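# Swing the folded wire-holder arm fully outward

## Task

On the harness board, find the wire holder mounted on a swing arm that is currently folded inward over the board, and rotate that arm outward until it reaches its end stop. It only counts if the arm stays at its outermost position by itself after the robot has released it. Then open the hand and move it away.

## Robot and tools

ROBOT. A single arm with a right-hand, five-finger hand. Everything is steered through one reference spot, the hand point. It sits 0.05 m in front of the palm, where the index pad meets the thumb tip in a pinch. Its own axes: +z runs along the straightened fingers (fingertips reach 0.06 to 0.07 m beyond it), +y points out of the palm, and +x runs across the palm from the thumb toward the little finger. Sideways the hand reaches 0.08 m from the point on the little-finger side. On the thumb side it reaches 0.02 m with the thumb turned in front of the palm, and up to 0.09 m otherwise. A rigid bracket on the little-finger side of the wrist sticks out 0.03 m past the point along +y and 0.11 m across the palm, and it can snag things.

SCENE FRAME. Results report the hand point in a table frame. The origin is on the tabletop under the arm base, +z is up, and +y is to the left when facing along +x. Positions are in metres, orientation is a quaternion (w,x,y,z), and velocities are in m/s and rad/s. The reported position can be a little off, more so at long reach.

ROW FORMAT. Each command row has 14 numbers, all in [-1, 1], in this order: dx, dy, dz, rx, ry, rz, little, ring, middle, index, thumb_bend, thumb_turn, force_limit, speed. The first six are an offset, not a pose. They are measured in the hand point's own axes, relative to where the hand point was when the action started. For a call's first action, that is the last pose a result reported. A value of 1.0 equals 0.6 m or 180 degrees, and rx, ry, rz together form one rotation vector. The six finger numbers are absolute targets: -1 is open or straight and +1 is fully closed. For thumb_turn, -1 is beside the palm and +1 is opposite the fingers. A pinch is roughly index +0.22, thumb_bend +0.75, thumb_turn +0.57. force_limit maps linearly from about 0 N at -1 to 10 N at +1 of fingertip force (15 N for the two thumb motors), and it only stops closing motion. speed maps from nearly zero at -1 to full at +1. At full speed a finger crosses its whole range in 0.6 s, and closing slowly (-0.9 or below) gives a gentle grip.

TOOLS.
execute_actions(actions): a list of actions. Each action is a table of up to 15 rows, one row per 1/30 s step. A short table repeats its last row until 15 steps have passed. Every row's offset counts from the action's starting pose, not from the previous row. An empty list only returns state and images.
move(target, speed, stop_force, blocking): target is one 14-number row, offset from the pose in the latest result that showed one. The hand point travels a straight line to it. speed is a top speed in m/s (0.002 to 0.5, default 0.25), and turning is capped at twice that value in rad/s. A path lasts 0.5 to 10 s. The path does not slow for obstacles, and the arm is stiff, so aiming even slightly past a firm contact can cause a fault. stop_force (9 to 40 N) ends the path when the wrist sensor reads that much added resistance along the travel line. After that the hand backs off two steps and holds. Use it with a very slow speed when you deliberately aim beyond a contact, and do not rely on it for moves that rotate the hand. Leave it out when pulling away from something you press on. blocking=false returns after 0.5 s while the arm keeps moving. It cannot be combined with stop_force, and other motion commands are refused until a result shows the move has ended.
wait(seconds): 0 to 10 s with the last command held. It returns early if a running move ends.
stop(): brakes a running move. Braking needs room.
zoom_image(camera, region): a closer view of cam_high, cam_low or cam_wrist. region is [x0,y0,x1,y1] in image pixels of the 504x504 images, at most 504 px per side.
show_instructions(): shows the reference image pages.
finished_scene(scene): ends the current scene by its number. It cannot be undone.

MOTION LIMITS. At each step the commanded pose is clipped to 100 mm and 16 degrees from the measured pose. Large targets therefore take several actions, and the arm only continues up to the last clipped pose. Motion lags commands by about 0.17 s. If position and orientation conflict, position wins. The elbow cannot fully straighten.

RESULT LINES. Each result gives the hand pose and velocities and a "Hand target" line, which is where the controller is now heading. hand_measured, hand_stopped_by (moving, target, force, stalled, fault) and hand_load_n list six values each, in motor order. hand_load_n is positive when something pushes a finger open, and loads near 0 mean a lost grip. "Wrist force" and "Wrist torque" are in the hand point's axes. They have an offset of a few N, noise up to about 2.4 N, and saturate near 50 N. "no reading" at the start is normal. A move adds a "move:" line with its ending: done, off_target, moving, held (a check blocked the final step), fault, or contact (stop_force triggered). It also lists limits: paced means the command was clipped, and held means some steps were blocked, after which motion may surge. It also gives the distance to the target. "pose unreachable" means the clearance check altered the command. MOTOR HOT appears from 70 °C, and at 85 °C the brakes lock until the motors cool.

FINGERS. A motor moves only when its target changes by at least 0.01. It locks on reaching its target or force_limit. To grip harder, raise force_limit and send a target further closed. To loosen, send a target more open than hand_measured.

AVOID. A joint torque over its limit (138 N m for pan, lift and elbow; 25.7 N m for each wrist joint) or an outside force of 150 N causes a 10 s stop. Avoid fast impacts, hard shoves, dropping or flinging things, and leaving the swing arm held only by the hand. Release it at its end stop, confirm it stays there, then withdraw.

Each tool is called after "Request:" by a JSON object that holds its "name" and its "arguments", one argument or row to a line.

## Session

Request:
{"name": "execute_actions", "arguments": {
  "actions": []
}}

Scene clock: 0.00 s.
end_effector_position=(+0.7870, -0.0443, +0.3600) hand_measured=(-1.000, -1.000, -1.000, -1.000, -1.000, -1.000) hand_load_n=(+0.0, +0.0, +0.0, +0.0, +0.0, +0.0) hand_stopped_by=(target, target, target, target, target, target) hand_force_limit=0.00 hand_speed=-0.80 end_effector_quat_wxyz=(+0.029, +0.741, +0.335, +0.581) end_effector_velocity=(-0.000, +0.000, -0.000) end_effector_angular_velocity=(+0.000, -0.000, +0.001)
Joint positions: [-0.082 -1.176  1.319  0.249  1.488  0.444]
Joint velocities: [ 0.  0.  0. -0. -0. -0.]
Motor temperatures (°C, as the motors report them): [24 23 23 29 28 31]
Wrist force (N, on the end effector, along its own x y z axes, offset not removed): no reading
Wrist torque (N m, same axes, about the end effector's origin, offset not removed): no reading
Hand target: +0.787, -0.044, +0.360; +0.029, +0.741, +0.335, +0.581
camera_calibration (this result's frames):
cam_wrist: T_world_to_cam=[[0.453579, -0.823991, 0.339566, -0.512079], [-0.597495, -0.563857, -0.570144, 0.652173], [0.66126, 0.0557169, -0.748085, -0.11583], [0, 0, 0, 1]] pos_world=[0.698533, -0.0477624, 0.459066]

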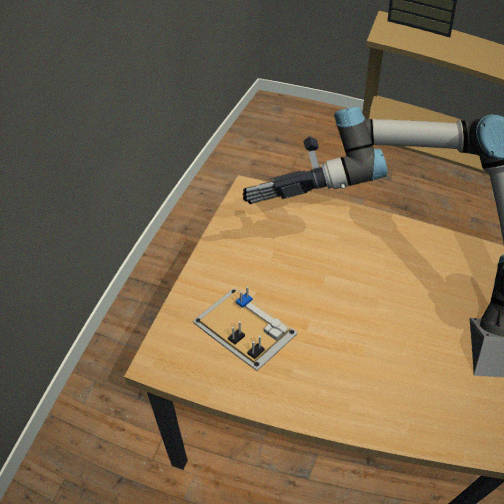

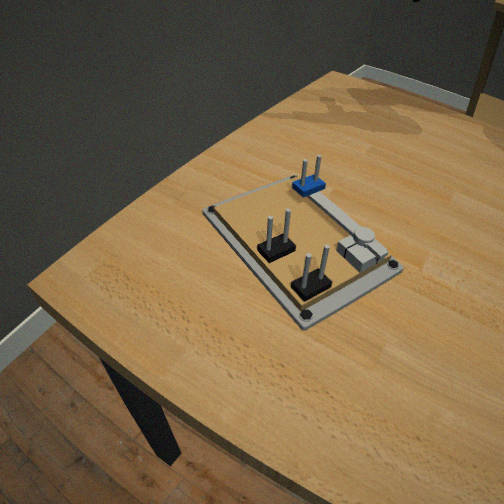

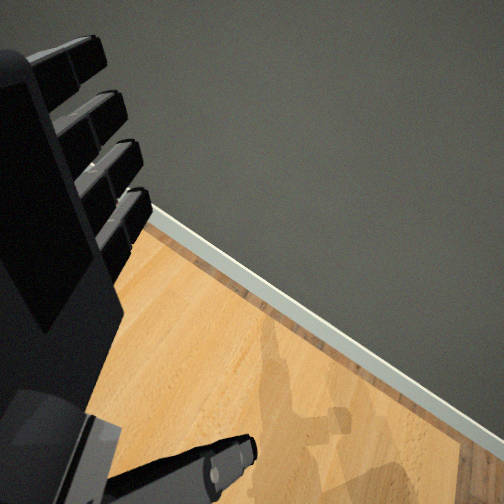

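Request:
{"name": "zoom_image", "arguments": {
  "camera": "cam_low",
  "region": [190, 140, 420, 340]
}}

Request:
{"name": "zoom_image", "arguments": {
  "camera": "cam_high",
  "region": [185, 275, 305, 375]
}}

Request:
{"name": "zoom_image", "arguments": {
  "camera": "cam_low",
  "region": [280, 145, 410, 280]
}}

Region (190, 140, 420, 340) of cam_low's 504x504 image, scaled by 2.191, with more detail than that image has; it fills the top 438 rows of this view, and the rest is white.

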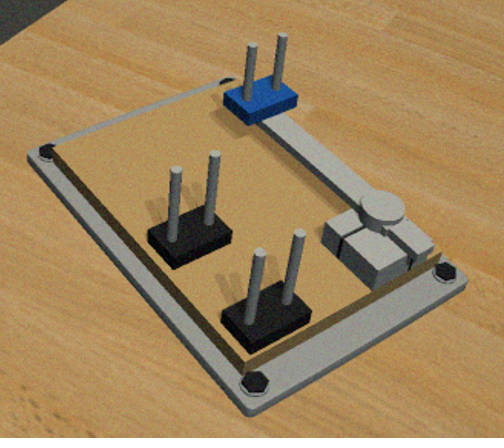

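Region (185, 275, 305, 375) of cam_high's 504x504 image, scaled by 4.200, with more detail than that image has.

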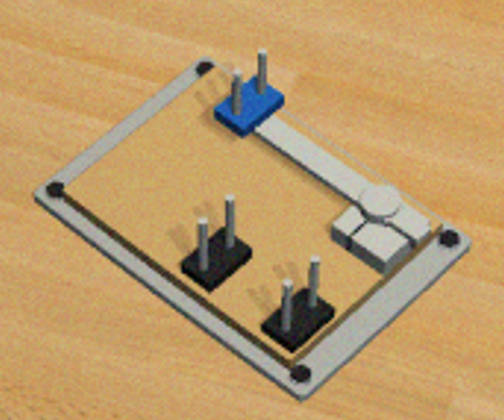

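Region (280, 145, 410, 280) of cam_low's 504x504 image, scaled by 3.733, with more detail than that image has; it fills the left 485 columns of this view, and the rest is white.

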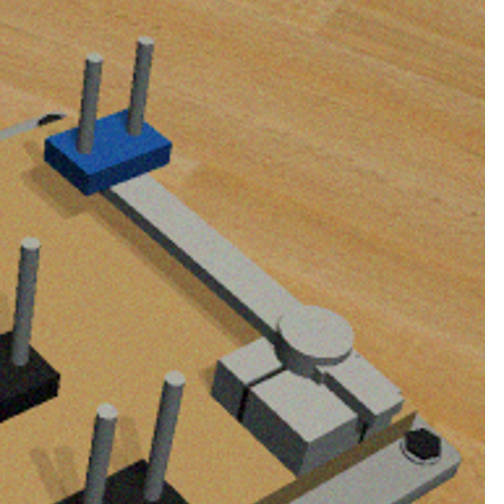

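Request:
{"name": "zoom_image", "arguments": {
  "camera": "cam_low",
  "region": [330, 220, 400, 280]
}}

Request:
{"name": "zoom_image", "arguments": {
  "camera": "cam_high",
  "region": [255, 310, 300, 345]
}}

Region (330, 220, 400, 280) of cam_low's 504x504 image, scaled by 7.200, with more detail than that image has; it fills the top 432 rows of this view, and the rest is white.

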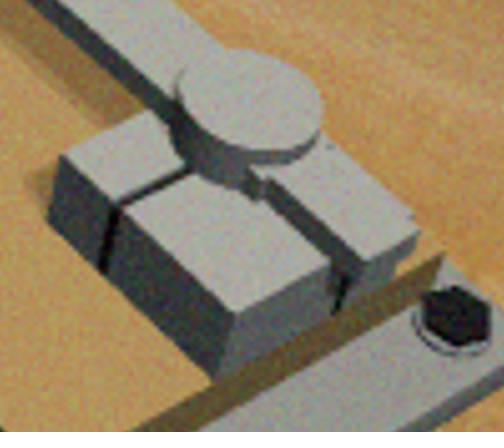

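Region (255, 310, 300, 345) of cam_high's 504x504 image, scaled by 11.200, with more detail than that image has.

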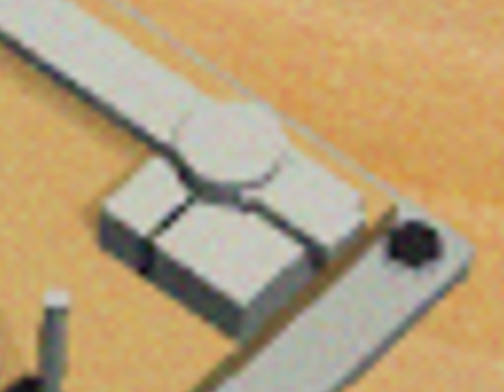

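Request:
{"name": "move", "arguments": {
  "target": [-0.15058, -0.39652, 0.1237, -0.15771, -0.21237, 0.27813, -1, -1, -1, -1, -1, 1, 0, 0.3],
  "speed": 0.45
}}

Scene clock: 10.90 s.
end_effector_position=(+0.7515, +0.0584, +0.2344) hand_measured=(-1.000, -1.000, -1.000, -1.000, -1.000, +1.000) hand_load_n=(+0.0, +0.0, +0.0, +0.0, +0.0, +0.0) hand_stopped_by=(target, target, target, target, target, target) hand_force_limit=0.00 hand_speed=0.30 end_effector_quat_wxyz=(+0.052, +0.883, +0.031, +0.465) end_effector_velocity=(+0.000, +0.001, -0.000) end_effector_angular_velocity=(+0.001, -0.000, +0.002)
Joint positions: [ 0.167 -0.848  1.199  0.118  2.198  1.103]
Joint velocities: [ 0.     0.     0.    -0.    -0.002 -0.   ]
Motor temperatures (°C, as the motors report them): [24 23 23 29 28 31]
Wrist force (N, on the end effector, along its own x y z axes, offset not removed): [-0.2 0.1 0.2]
Wrist torque (N m, same axes, about the end effector's origin, offset not removed): [-0.07 0.08 -0.18]
Hand target: +0.752, +0.058, +0.234; +0.052, +0.883, +0.031, +0.465
Off the commanded pose: 0.099 m, 28 deg; orientation clipped at the last step of the last action.
move: held; limits=paced,held; held on 19 of 52 steps, including the last
pose unreachable: on one or more control steps of this call, first in action 0 (counted from 0), an arm could not follow its commanded pose, so it was not sent that pose on those steps. On the call's last step it was still not sent that pose. It may still have moved: this result reports where it is.
cause: the commanded pose would bring two parts of the arm too close to each other (joints 4 (wrist 1) to 6 (wrist 3) lie between them).
camera_calibration (this result's frames):
cam_wrist: T_world_to_cam=[[-0.0495139, -0.998305, 0.0305952, 0.0920185], [-0.919028, 0.0335448, -0.392763, 0.782451], [0.391071, -0.047565, -0.91913, 0.0571889], [0, 0, 0, 1]] pos_world=[0.701285, 0.0683355, 0.357067]

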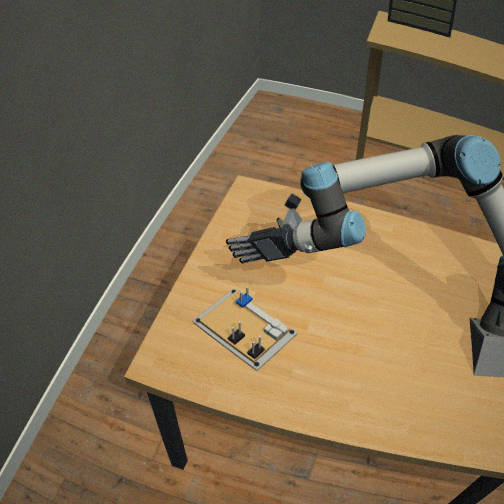

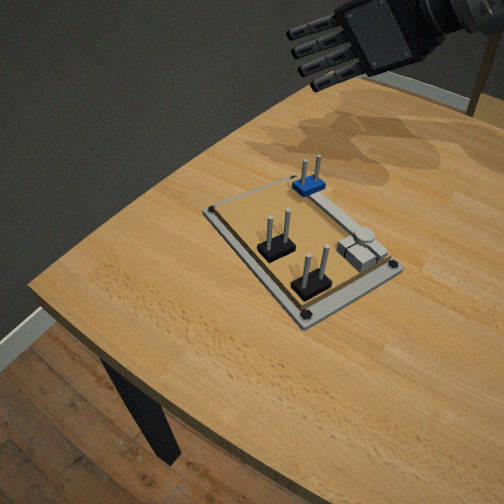

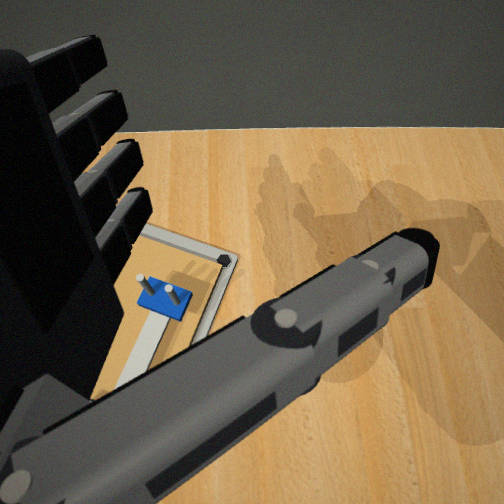

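Request:
{"name": "execute_actions", "arguments": {
  "actions": []
}}

Scene clock: 11.93 s.
end_effector_position=(+0.7515, +0.0585, +0.2344) hand_measured=(-1.000, -1.000, -1.000, -1.000, -1.000, +1.000) hand_load_n=(+0.0, +0.0, +0.0, +0.0, +0.0, +0.0) hand_stopped_by=(target, target, target, target, target, target) hand_force_limit=0.00 hand_speed=0.30 end_effector_quat_wxyz=(+0.052, +0.883, +0.031, +0.465) end_effector_velocity=(-0.000, -0.000, +0.000) end_effector_angular_velocity=(-0.000, +0.000, -0.001)
Joint positions: [ 0.167 -0.848  1.199  0.118  2.198  1.103]
Joint velocities: [ 0.     0.    -0.    -0.     0.001  0.   ]
Motor temperatures (°C, as the motors report them): [24 23 23 29 28 31]
Wrist force (N, on the end effector, along its own x y z axes, offset not removed): [1.6 -0.5 1.4]
Wrist torque (N m, same axes, about the end effector's origin, offset not removed): [-0.23 -0.18 -0.10]
Hand target: +0.752, +0.058, +0.234; +0.052, +0.883, +0.031, +0.465
Off the commanded pose: 0.099 m, 28 deg; orientation clipped at the last step of the last action.
previous command not reached: its pose would have brought two parts of the arm too close to each other.
camera_calibration (this result's frames):
cam_wrist: T_world_to_cam=[[-0.0495147, -0.998305, 0.0305914, 0.0920339], [-0.919053, 0.0335502, -0.392703, 0.782432], [0.391011, -0.0475597, -0.919157, 0.0571922], [0, 0, 0, 1]] pos_world=[0.701291, 0.0683471, 0.357016]

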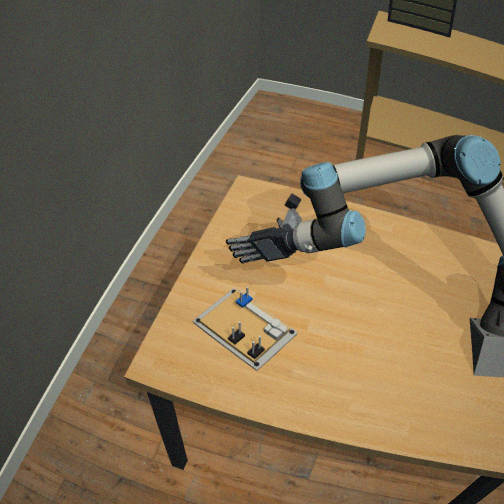

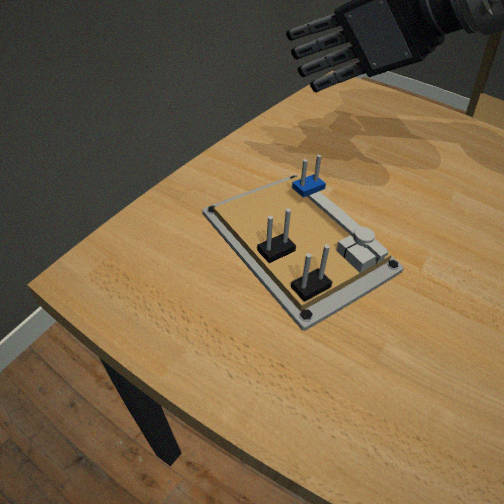

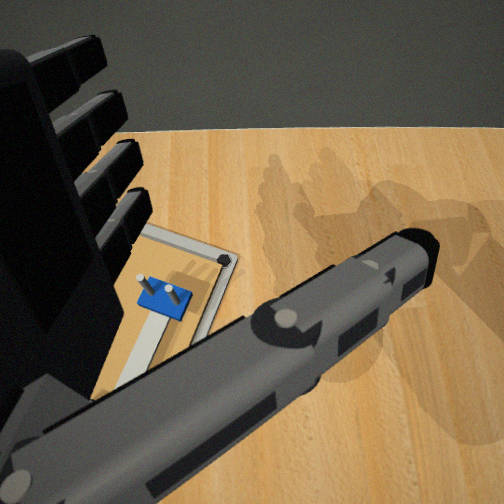

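Request:
{"name": "zoom_image", "arguments": {
  "camera": "cam_low",
  "region": [260, 140, 420, 300]
}}

Request:
{"name": "zoom_image", "arguments": {
  "camera": "cam_high",
  "region": [180, 270, 310, 380]
}}

Region (260, 140, 420, 300) of cam_low's 504x504 image, scaled by 3.150, with more detail than that image has.

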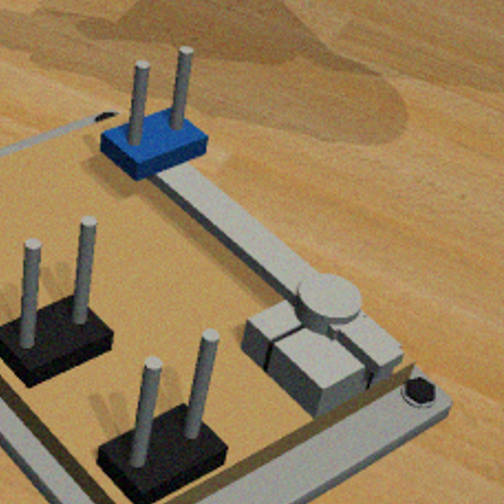

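Region (180, 270, 310, 380) of cam_high's 504x504 image, scaled by 3.877, with more detail than that image has; it fills the top 426 rows of this view, and the rest is white.

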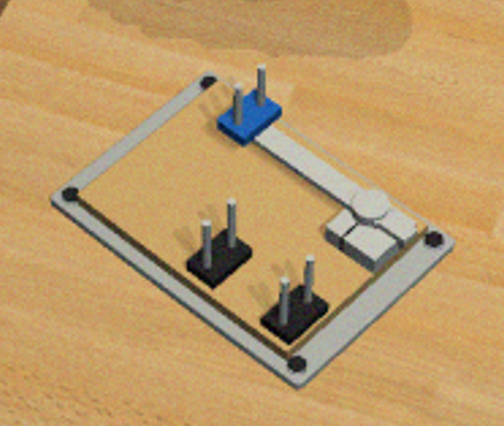

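Request:
{"name": "move", "arguments": {
  "target": [-0.1552, -0.1064, 0.1348, 0.0579, -0.0873, 0.2532, -1, -1, -1, -1, -1, 1, 0, 0.3],
  "speed": 0.4
}}

Scene clock: 32.43 s.
end_effector_position=(+0.7649, +0.1072, +0.1051) hand_measured=(-1.000, -1.000, -1.000, -1.000, -1.000, +1.000) hand_load_n=(+0.0, +0.0, +0.0, +0.0, +0.0, +0.0) hand_stopped_by=(target, target, target, target, target, target) hand_force_limit=0.00 hand_speed=0.30 end_effector_quat_wxyz=(-0.206, +0.881, -0.277, +0.323) end_effector_velocity=(+0.000, -0.000, -0.000) end_effector_angular_velocity=(+0.011, +0.010, -0.004)
Joint positions: [ 0.022 -0.667  0.964  0.437  1.91   1.955]
Joint velocities: [-0.003  0.006 -0.014  0.017 -0.005  0.013]
Motor temperatures (°C, as the motors report them): [24 23 23 29 28 31]
Wrist force (N, on the end effector, along its own x y z axes, offset not removed): [0.6 1.9 0.6]
Wrist torque (N m, same axes, about the end effector's origin, offset not removed): [0.17 -0.04 -0.08]
Hand target: +0.765, +0.107, +0.105; -0.206, +0.881, -0.278, +0.322
Off the commanded pose: 0.000 m, 0 deg.
move: done; limits=paced
camera_calibration (this result's frames):
cam_wrist: T_world_to_cam=[[-0.419368, -0.690077, -0.58985, 0.460415], [-0.870977, 0.489063, 0.0470782, 0.61053], [0.255986, 0.533489, -0.806139, -0.0353941], [0, 0, 0, 1]] pos_world=[0.733902, 0.0380163, 0.2143]

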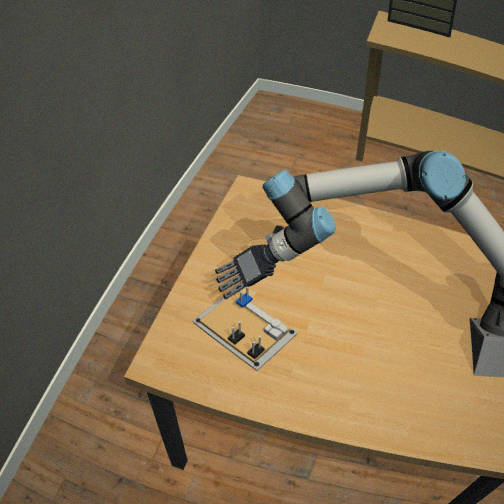

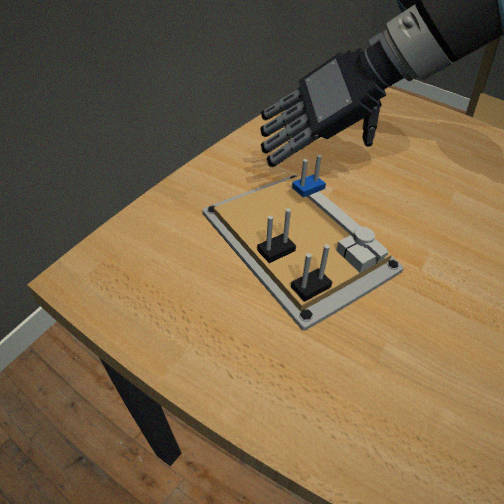

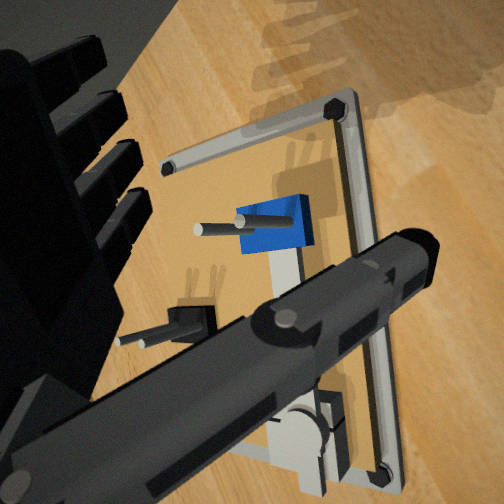

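Request:
{"name": "zoom_image", "arguments": {
  "camera": "cam_wrist",
  "region": [150, 150, 350, 350]
}}

Region (150, 150, 350, 350) of cam_wrist's 504x504 image, scaled by 2.520, with more detail than that image has.

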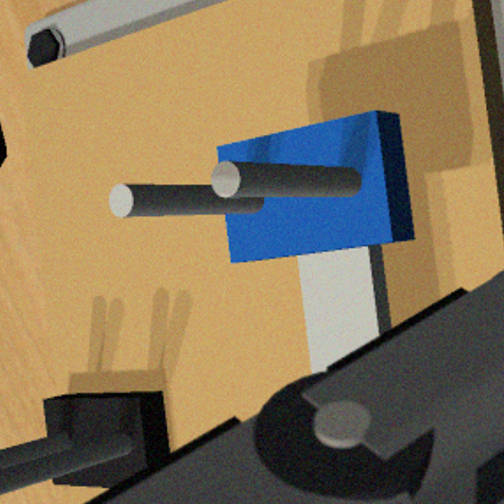

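Request:
{"name": "zoom_image", "arguments": {
  "camera": "cam_low",
  "region": [240, 80, 400, 240]
}}

Region (240, 80, 400, 240) of cam_low's 504x504 image, scaled by 3.150, with more detail than that image has.

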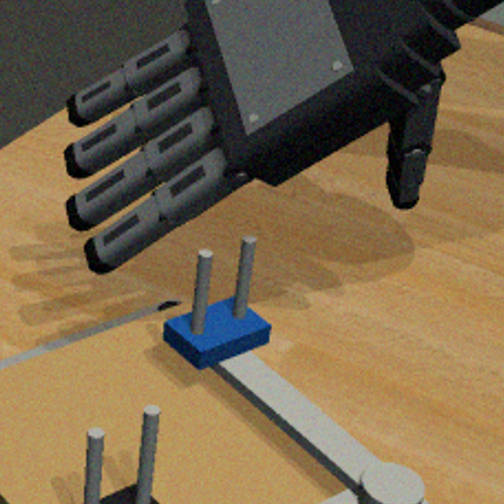

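Request:
{"name": "zoom_image", "arguments": {
  "camera": "cam_wrist",
  "region": [220, 340, 420, 504]
}}

Region (220, 340, 420, 504) of cam_wrist's 504x504 image, scaled by 2.520, with more detail than that image has; it fills the top 413 rows of this view, and the rest is white.

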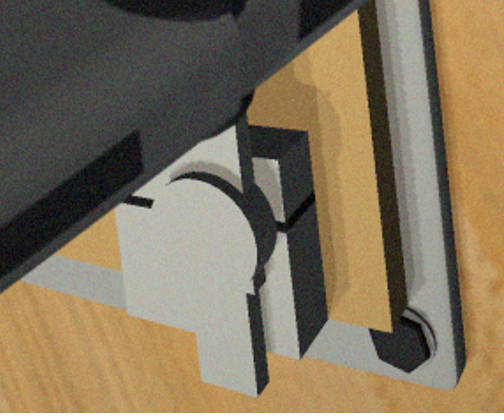

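Request:
{"name": "move", "arguments": {
  "target": [-0.0498, 0.0295, 0.0746, 0, 0, 0, -1, -1, -1, -1, -1, 1, 0, 0.3],
  "speed": 0.15,
  "stop_force": 15
}}

Scene clock: 40.50 s.
end_effector_position=(+0.7702, +0.1205, +0.0506) hand_measured=(-1.000, -1.000, -1.000, -1.000, -1.000, +1.000) hand_load_n=(+0.0, +0.0, +0.0, +0.0, +0.0, +0.0) hand_stopped_by=(target, target, target, target, target, target) hand_force_limit=0.00 hand_speed=0.30 end_effector_quat_wxyz=(-0.206, +0.881, -0.277, +0.323) end_effector_velocity=(+0.001, +0.001, -0.002) end_effector_angular_velocity=(+0.001, -0.001, +0.001)
Joint positions: [-0.008 -0.61   0.995  0.342  1.887  1.933]
Joint velocities: [-0.001  0.003  0.    -0.004 -0.002 -0.001]
Motor temperatures (°C, as the motors report them): [24 23 23 29 28 31]
Wrist force (N, on the end effector, along its own x y z axes, offset not removed): [-0.9 1.2 0.0]
Wrist torque (N m, same axes, about the end effector's origin, offset not removed): [0.12 0.14 -0.17]
Hand target: +0.770, +0.121, +0.050; -0.206, +0.881, -0.277, +0.323
Off the commanded pose: 0.000 m, 0 deg.
move: done
camera_calibration (this result's frames):
cam_wrist: T_world_to_cam=[[-0.419389, -0.690038, -0.589882, 0.439621], [-0.870971, 0.489069, 0.0471285, 0.61113], [0.255972, 0.533535, -0.806113, -0.0877556], [0, 0, 0, 1]] pos_world=[0.739112, 0.0512908, 0.159782]

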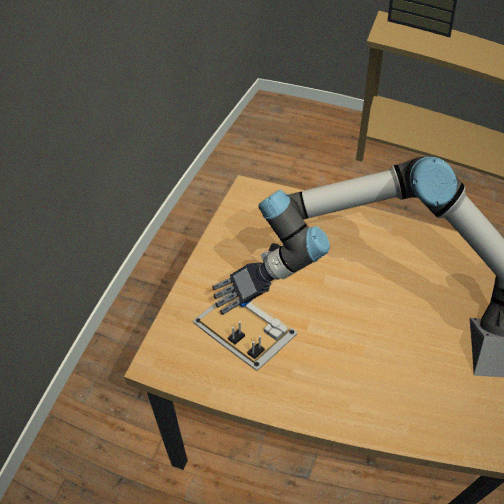

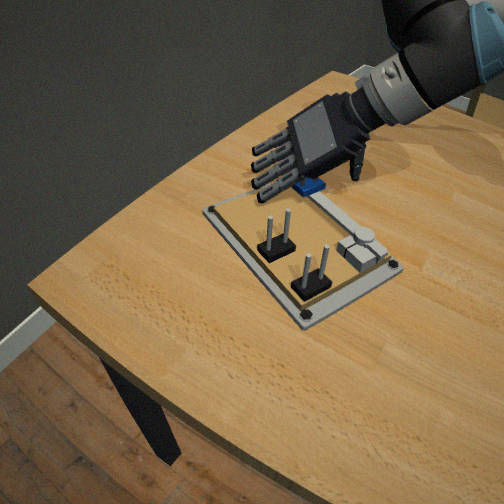

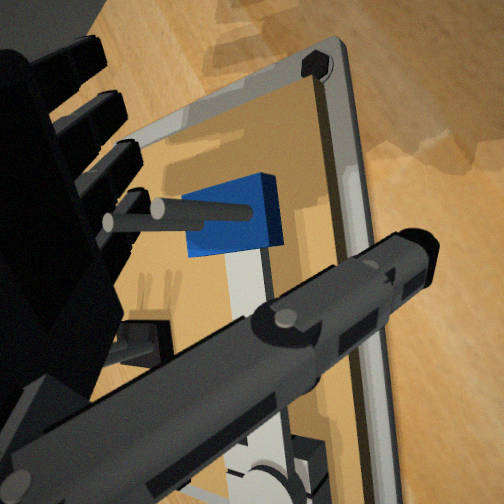

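Request:
{"name": "zoom_image", "arguments": {
  "camera": "cam_wrist",
  "region": [40, 120, 300, 320]
}}

Region (40, 120, 300, 320) of cam_wrist's 504x504 image, scaled by 1.938, with more detail than that image has; it fills the top 388 rows of this view, and the rest is white.

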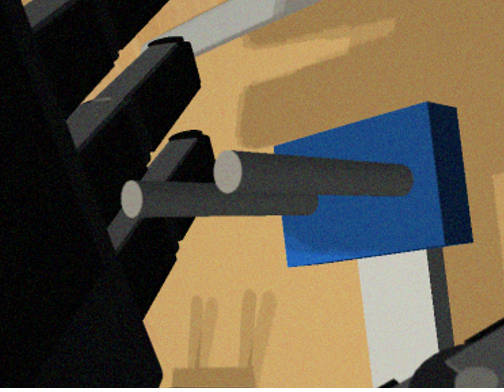

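Request:
{"name": "move", "arguments": {
  "target": [-0.0042, 0.07, -0.0564, 0, 0, 0.1111, -1, -1, -1, -1, -1, 1, 0, 0.3],
  "speed": 0.25,
  "stop_force": 15
}}

Scene clock: 43.37 s.
end_effector_position=(+0.7306, +0.0841, +0.0506) hand_measured=(-1.000, -1.000, -1.000, -1.000, -1.000, +1.000) hand_load_n=(+0.0, +0.0, +0.0, +0.0, +0.0, +0.0) hand_stopped_by=(target, target, target, target, target, target) hand_force_limit=0.00 hand_speed=0.30 end_effector_quat_wxyz=(-0.258, +0.820, -0.426, +0.282) end_effector_velocity=(-0.002, -0.002, -0.000) end_effector_angular_velocity=(+0.010, +0.000, -0.011)
Joint positions: [-0.082 -0.763  1.203  0.273  1.831  2.23 ]
Joint velocities: [-0.004 -0.008  0.012 -0.007 -0.003  0.012]
Motor temperatures (°C, as the motors report them): [24 23 23 29 28 31]
Wrist force (N, on the end effector, along its own x y z axes, offset not removed): [0.3 -1.7 0.6]
Wrist torque (N m, same axes, about the end effector's origin, offset not removed): [-0.08 -0.12 -0.13]
Hand target: +0.730, +0.084, +0.051; -0.259, +0.820, -0.426, +0.282
Off the commanded pose: 0.000 m, 0 deg.
move: done
camera_calibration (this result's frames):
cam_wrist: T_world_to_cam=[[-0.597288, -0.410862, -0.688795, 0.509431], [-0.720254, 0.652584, 0.235305, 0.461032], [0.352819, 0.636652, -0.685706, -0.143777], [0, 0, 0, 1]] pos_world=[0.687065, -0.0000202193, 0.143821]

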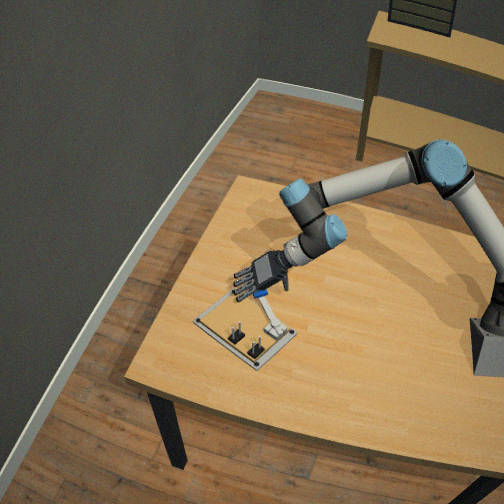

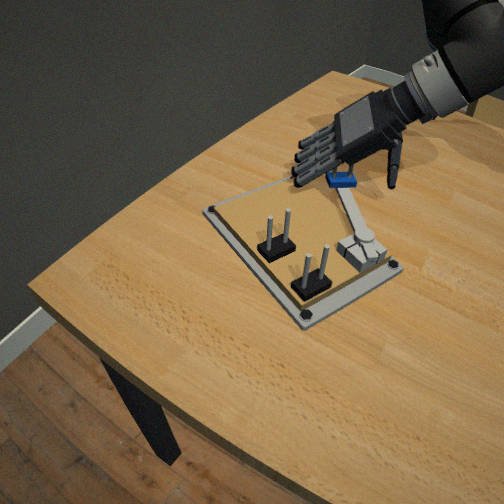

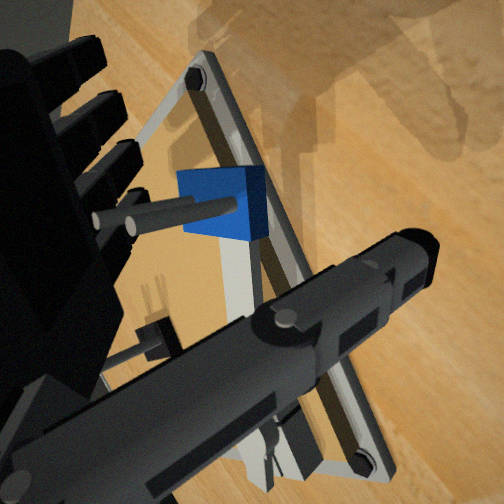

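Request:
{"name": "move", "arguments": {
  "target": [-0.0248, 0.0533, -0.0649, 0, 0, 0.1111, -1, -1, -1, -1, -1, 1, 0, 0.3],
  "speed": 0.25,
  "stop_force": 15
}}

Scene clock: 45.07 s.
end_effector_position=(+0.6794, +0.0736, +0.0533) hand_measured=(-1.000, -1.000, -1.000, -1.000, -1.000, +1.000) hand_load_n=(+0.0, +0.0, +0.0, +0.0, +0.0, +0.0) hand_stopped_by=(target, target, target, target, target, target) hand_force_limit=0.00 hand_speed=0.30 end_effector_quat_wxyz=(-0.303, +0.734, -0.561, +0.233) end_effector_velocity=(-0.002, -0.001, +0.000) end_effector_angular_velocity=(+0.011, -0.000, -0.012)
Joint positions: [-0.133 -0.904  1.424  0.185  1.793  2.543]
Joint velocities: [-0.003 -0.008  0.012 -0.008 -0.003  0.013]
Motor temperatures (°C, as the motors report them): [24 23 23 29 28 31]
Wrist force (N, on the end effector, along its own x y z axes, offset not removed): [-0.2 -1.6 1.4]
Wrist torque (N m, same axes, about the end effector's origin, offset not removed): [-0.06 -0.01 -0.16]
Hand target: +0.679, +0.074, +0.053; -0.303, +0.734, -0.561, +0.233
Off the commanded pose: 0.000 m, 0 deg.
move: done
camera_calibration (this result's frames):
cam_wrist: T_world_to_cam=[[-0.703612, -0.0826192, -0.705765, 0.525362], [-0.527355, 0.72641, 0.44071, 0.283008], [0.476263, 0.682278, -0.554681, -0.21141], [0, 0, 0, 1]] pos_world=[0.619583, -0.0179342, 0.128792]

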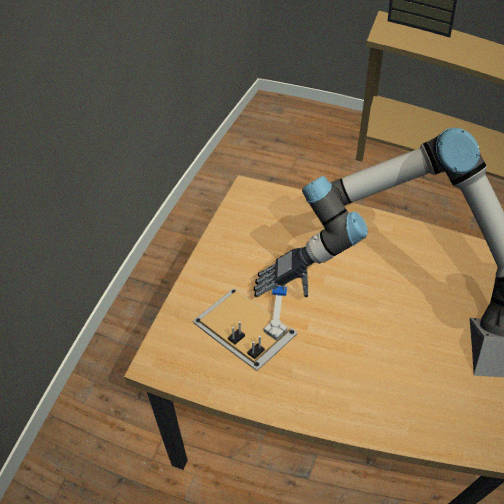

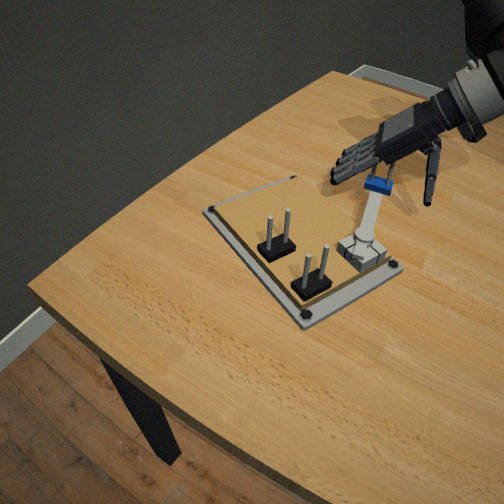

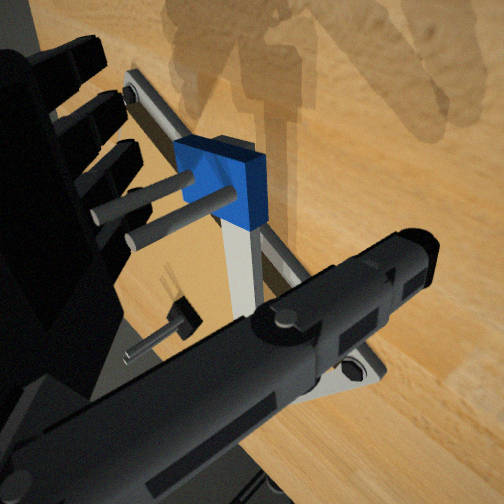

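Request:
{"name": "move", "arguments": {
  "target": [-0.0424, 0.0446, -0.0599, 0, 0, 0.1, -1, -1, -1, -1, -1, 1, 0, 0.3],
  "speed": 0.25,
  "stop_force": 12
}}

Scene clock: 46.77 s.
end_effector_position=(+0.6302, +0.0866, +0.0597) hand_measured=(-1.000, -1.000, -1.000, -1.000, -1.000, +1.000) hand_load_n=(+0.0, +0.0, +0.0, +0.0, +0.0, +0.0) hand_stopped_by=(target, target, target, target, target, target) hand_force_limit=0.00 hand_speed=0.30 end_effector_quat_wxyz=(-0.336, +0.638, -0.668, +0.183) end_effector_velocity=(-0.002, +0.000, +0.000) end_effector_angular_velocity=(+0.009, +0.001, -0.012)
Joint positions: [-0.147 -1.01   1.617  0.096  1.783  2.846]
Joint velocities: [-0.001 -0.006  0.012 -0.008  0.     0.014]
Motor temperatures (°C, as the motors report them): [24 23 23 29 28 31]
Wrist force (N, on the end effector, along its own x y z axes, offset not removed): [-2.2 -2.2 2.1]
Wrist torque (N m, same axes, about the end effector's origin, offset not removed): [-0.10 0.26 -0.32]
Hand target: +0.630, +0.087, +0.060; -0.336, +0.638, -0.669, +0.183
Off the commanded pose: 0.000 m, 0 deg.
move: done
camera_calibration (this result's frames):
cam_wrist: T_world_to_cam=[[-0.727423, 0.222259, -0.649197, 0.481584], [-0.336743, 0.708706, 0.619952, 0.115529], [0.59788, 0.669579, -0.440685, -0.275653], [0, 0, 0, 1]] pos_world=[0.554026, -0.00434169, 0.119545]

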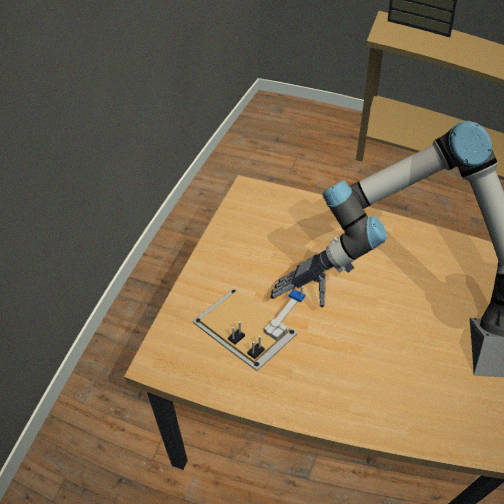

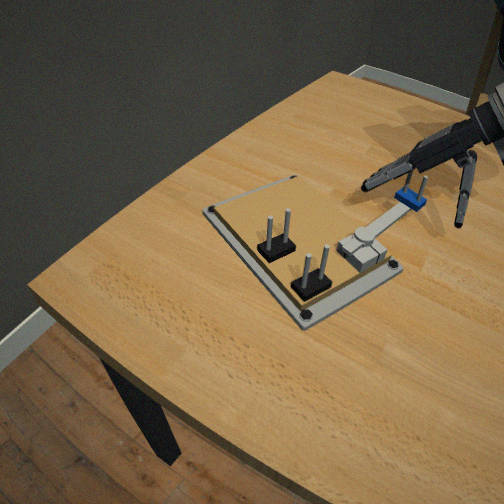

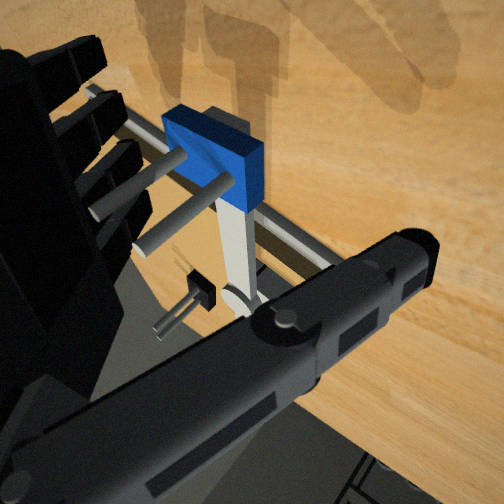

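Request:
{"name": "zoom_image", "arguments": {
  "camera": "cam_low",
  "region": [310, 150, 470, 290]
}}

Region (310, 150, 470, 290) of cam_low's 504x504 image, scaled by 3.150, with more detail than that image has; it fills the top 441 rows of this view, and the rest is white.

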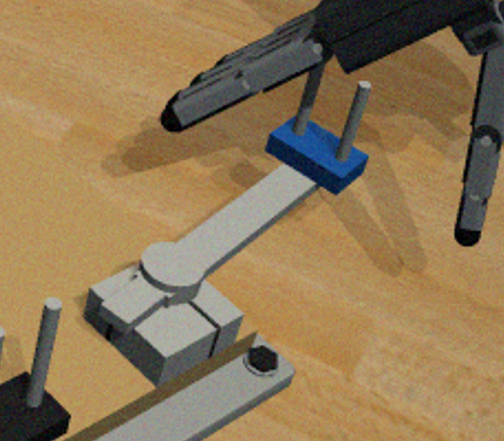

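Request:
{"name": "move", "arguments": {
  "target": [-0.0191, 0.0491, -0.0408, 0, 0, 0, -1, -1, -1, -1, -1, 1, 0, 0.3],
  "speed": 0.03,
  "stop_force": 9
}}

Scene clock: 48.43 s.
end_effector_position=(+0.6099, +0.0920, +0.0598) hand_measured=(-1.000, -1.000, -1.000, -1.000, -1.000, +1.000) hand_load_n=(+0.0, +0.0, +0.5, +0.0, +0.0, +0.0) hand_stopped_by=(target, target, target, target, target, target) hand_force_limit=0.00 hand_speed=0.30 end_effector_quat_wxyz=(-0.336, +0.638, -0.669, +0.183) end_effector_velocity=(+0.008, -0.002, -0.001) end_effector_angular_velocity=(-0.001, +0.000, +0.003)
Joint positions: [-0.138 -1.039  1.682  0.062  1.789  2.853]
Joint velocities: [-0.004  0.013 -0.024  0.013 -0.004 -0.006]
Motor temperatures (°C, as the motors report them): [24 23 23 29 28 31]
Wrist force (N, on the end effector, along its own x y z axes, offset not removed): [-1.5 -21.6 -3.3]
Wrist torque (N m, same axes, about the end effector's origin, offset not removed): [0.17 0.25 -0.78]
Hand target: +0.611, +0.092, +0.060; -0.336, +0.638, -0.668, +0.183
Off the commanded pose: 0.019 m, 0 deg.
move: contact
camera_calibration (this result's frames):
cam_wrist: T_world_to_cam=[[-0.727309, 0.22328, -0.648975, 0.465492], [-0.336121, 0.708549, 0.620469, 0.104391], [0.598368, 0.669406, -0.440285, -0.267366], [0, 0, 0, 1]] pos_world=[0.533628, 0.00107547, 0.119604]

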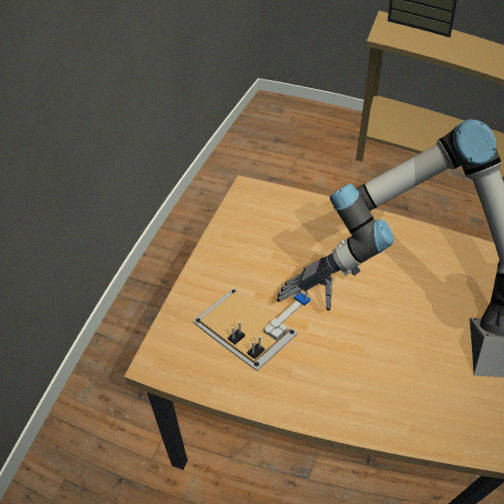

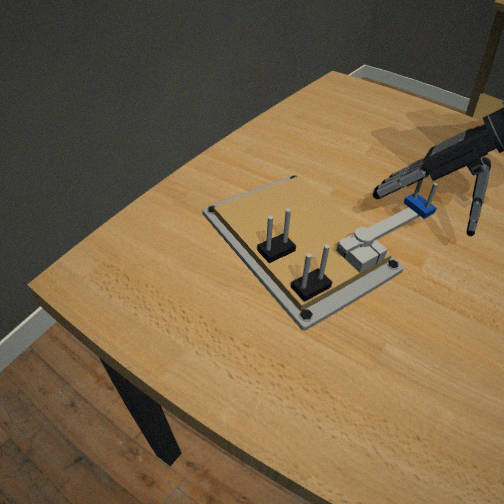

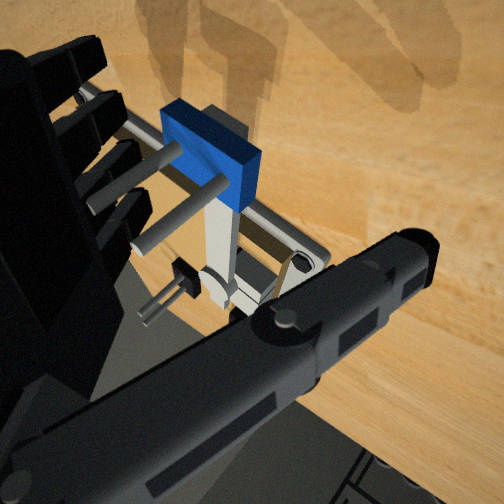

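Request:
{"name": "move", "arguments": {
  "target": [-0.051, -0.157, -0.165, 0, 0, 0, -1, -1, -1, -1, -1, 1, 0, 0.3],
  "speed": 0.25
}}

Scene clock: 50.23 s.
end_effector_position=(+0.6099, +0.0923, +0.1995) hand_measured=(-1.000, -1.000, -1.000, -1.000, -1.000, +1.000) hand_load_n=(+0.0, +0.0, +0.0, +0.0, +0.0, +0.0) hand_stopped_by=(target, target, target, target, target, target) hand_force_limit=0.00 hand_speed=0.30 end_effector_quat_wxyz=(-0.336, +0.638, -0.668, +0.183) end_effector_velocity=(-0.000, +0.000, +0.002) end_effector_angular_velocity=(-0.001, +0.002, -0.000)
Joint positions: [ 0.024 -1.131  1.492  0.374  1.911  2.964]
Joint velocities: [ 0.003  0.001 -0.007  0.008  0.004  0.003]
Motor temperatures (°C, as the motors report them): [24 23 23 29 28 31]
Wrist force (N, on the end effector, along its own x y z axes, offset not removed): [-0.2 -1.1 0.3]
Wrist torque (N m, same axes, about the end effector's origin, offset not removed): [-0.22 0.07 -0.28]
Hand target: +0.610, +0.092, +0.200; -0.336, +0.638, -0.668, +0.183
Off the commanded pose: 0.000 m, 0 deg.
move: done
camera_calibration (this result's frames):
cam_wrist: T_world_to_cam=[[-0.727119, 0.223158, -0.649229, 0.556052], [-0.336273, 0.708698, 0.620215, 0.0176024], [0.598514, 0.669288, -0.440266, -0.206084], [0, 0, 0, 1]] pos_world=[0.533579, 0.0013672, 0.259356]

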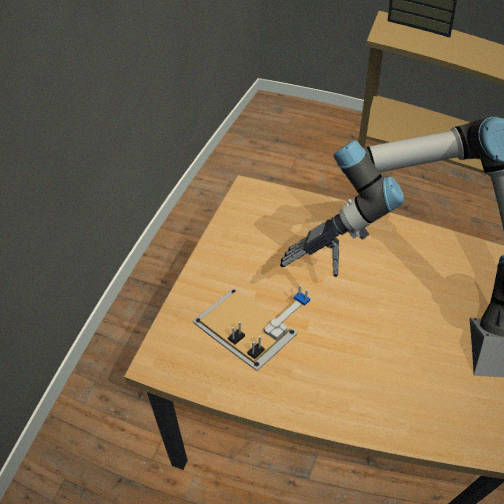

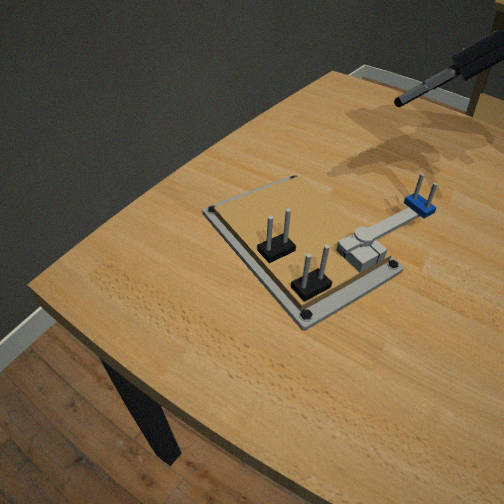

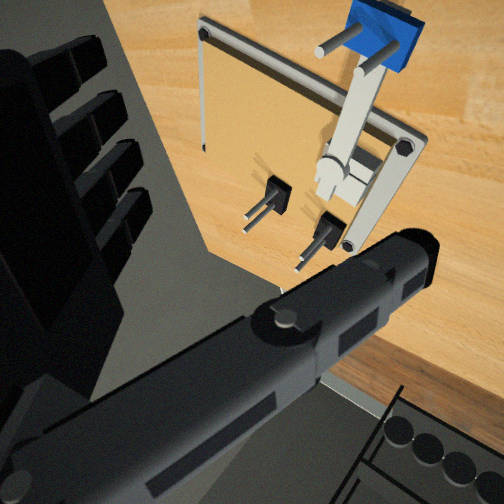

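Request:
{"name": "zoom_image", "arguments": {
  "camera": "cam_low",
  "region": [310, 150, 470, 290]
}}

Region (310, 150, 470, 290) of cam_low's 504x504 image, scaled by 3.150, with more detail than that image has; it fills the top 441 rows of this view, and the rest is white.

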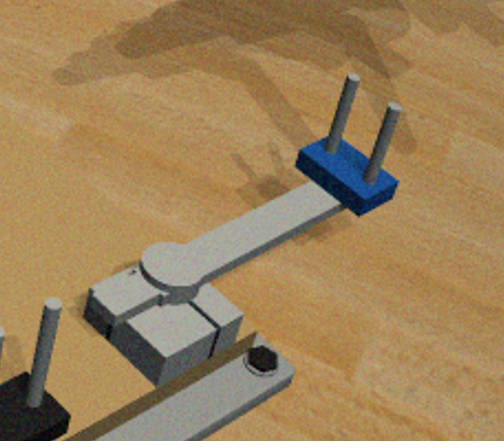

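The swing arm's tail now lines up with the 90° mark. The arm stayed at its end stop after I let go, and the hand is clear.

Request:
{"name": "finished_scene", "arguments": {
  "scene": 2
}}

The scene is finished: the task was done.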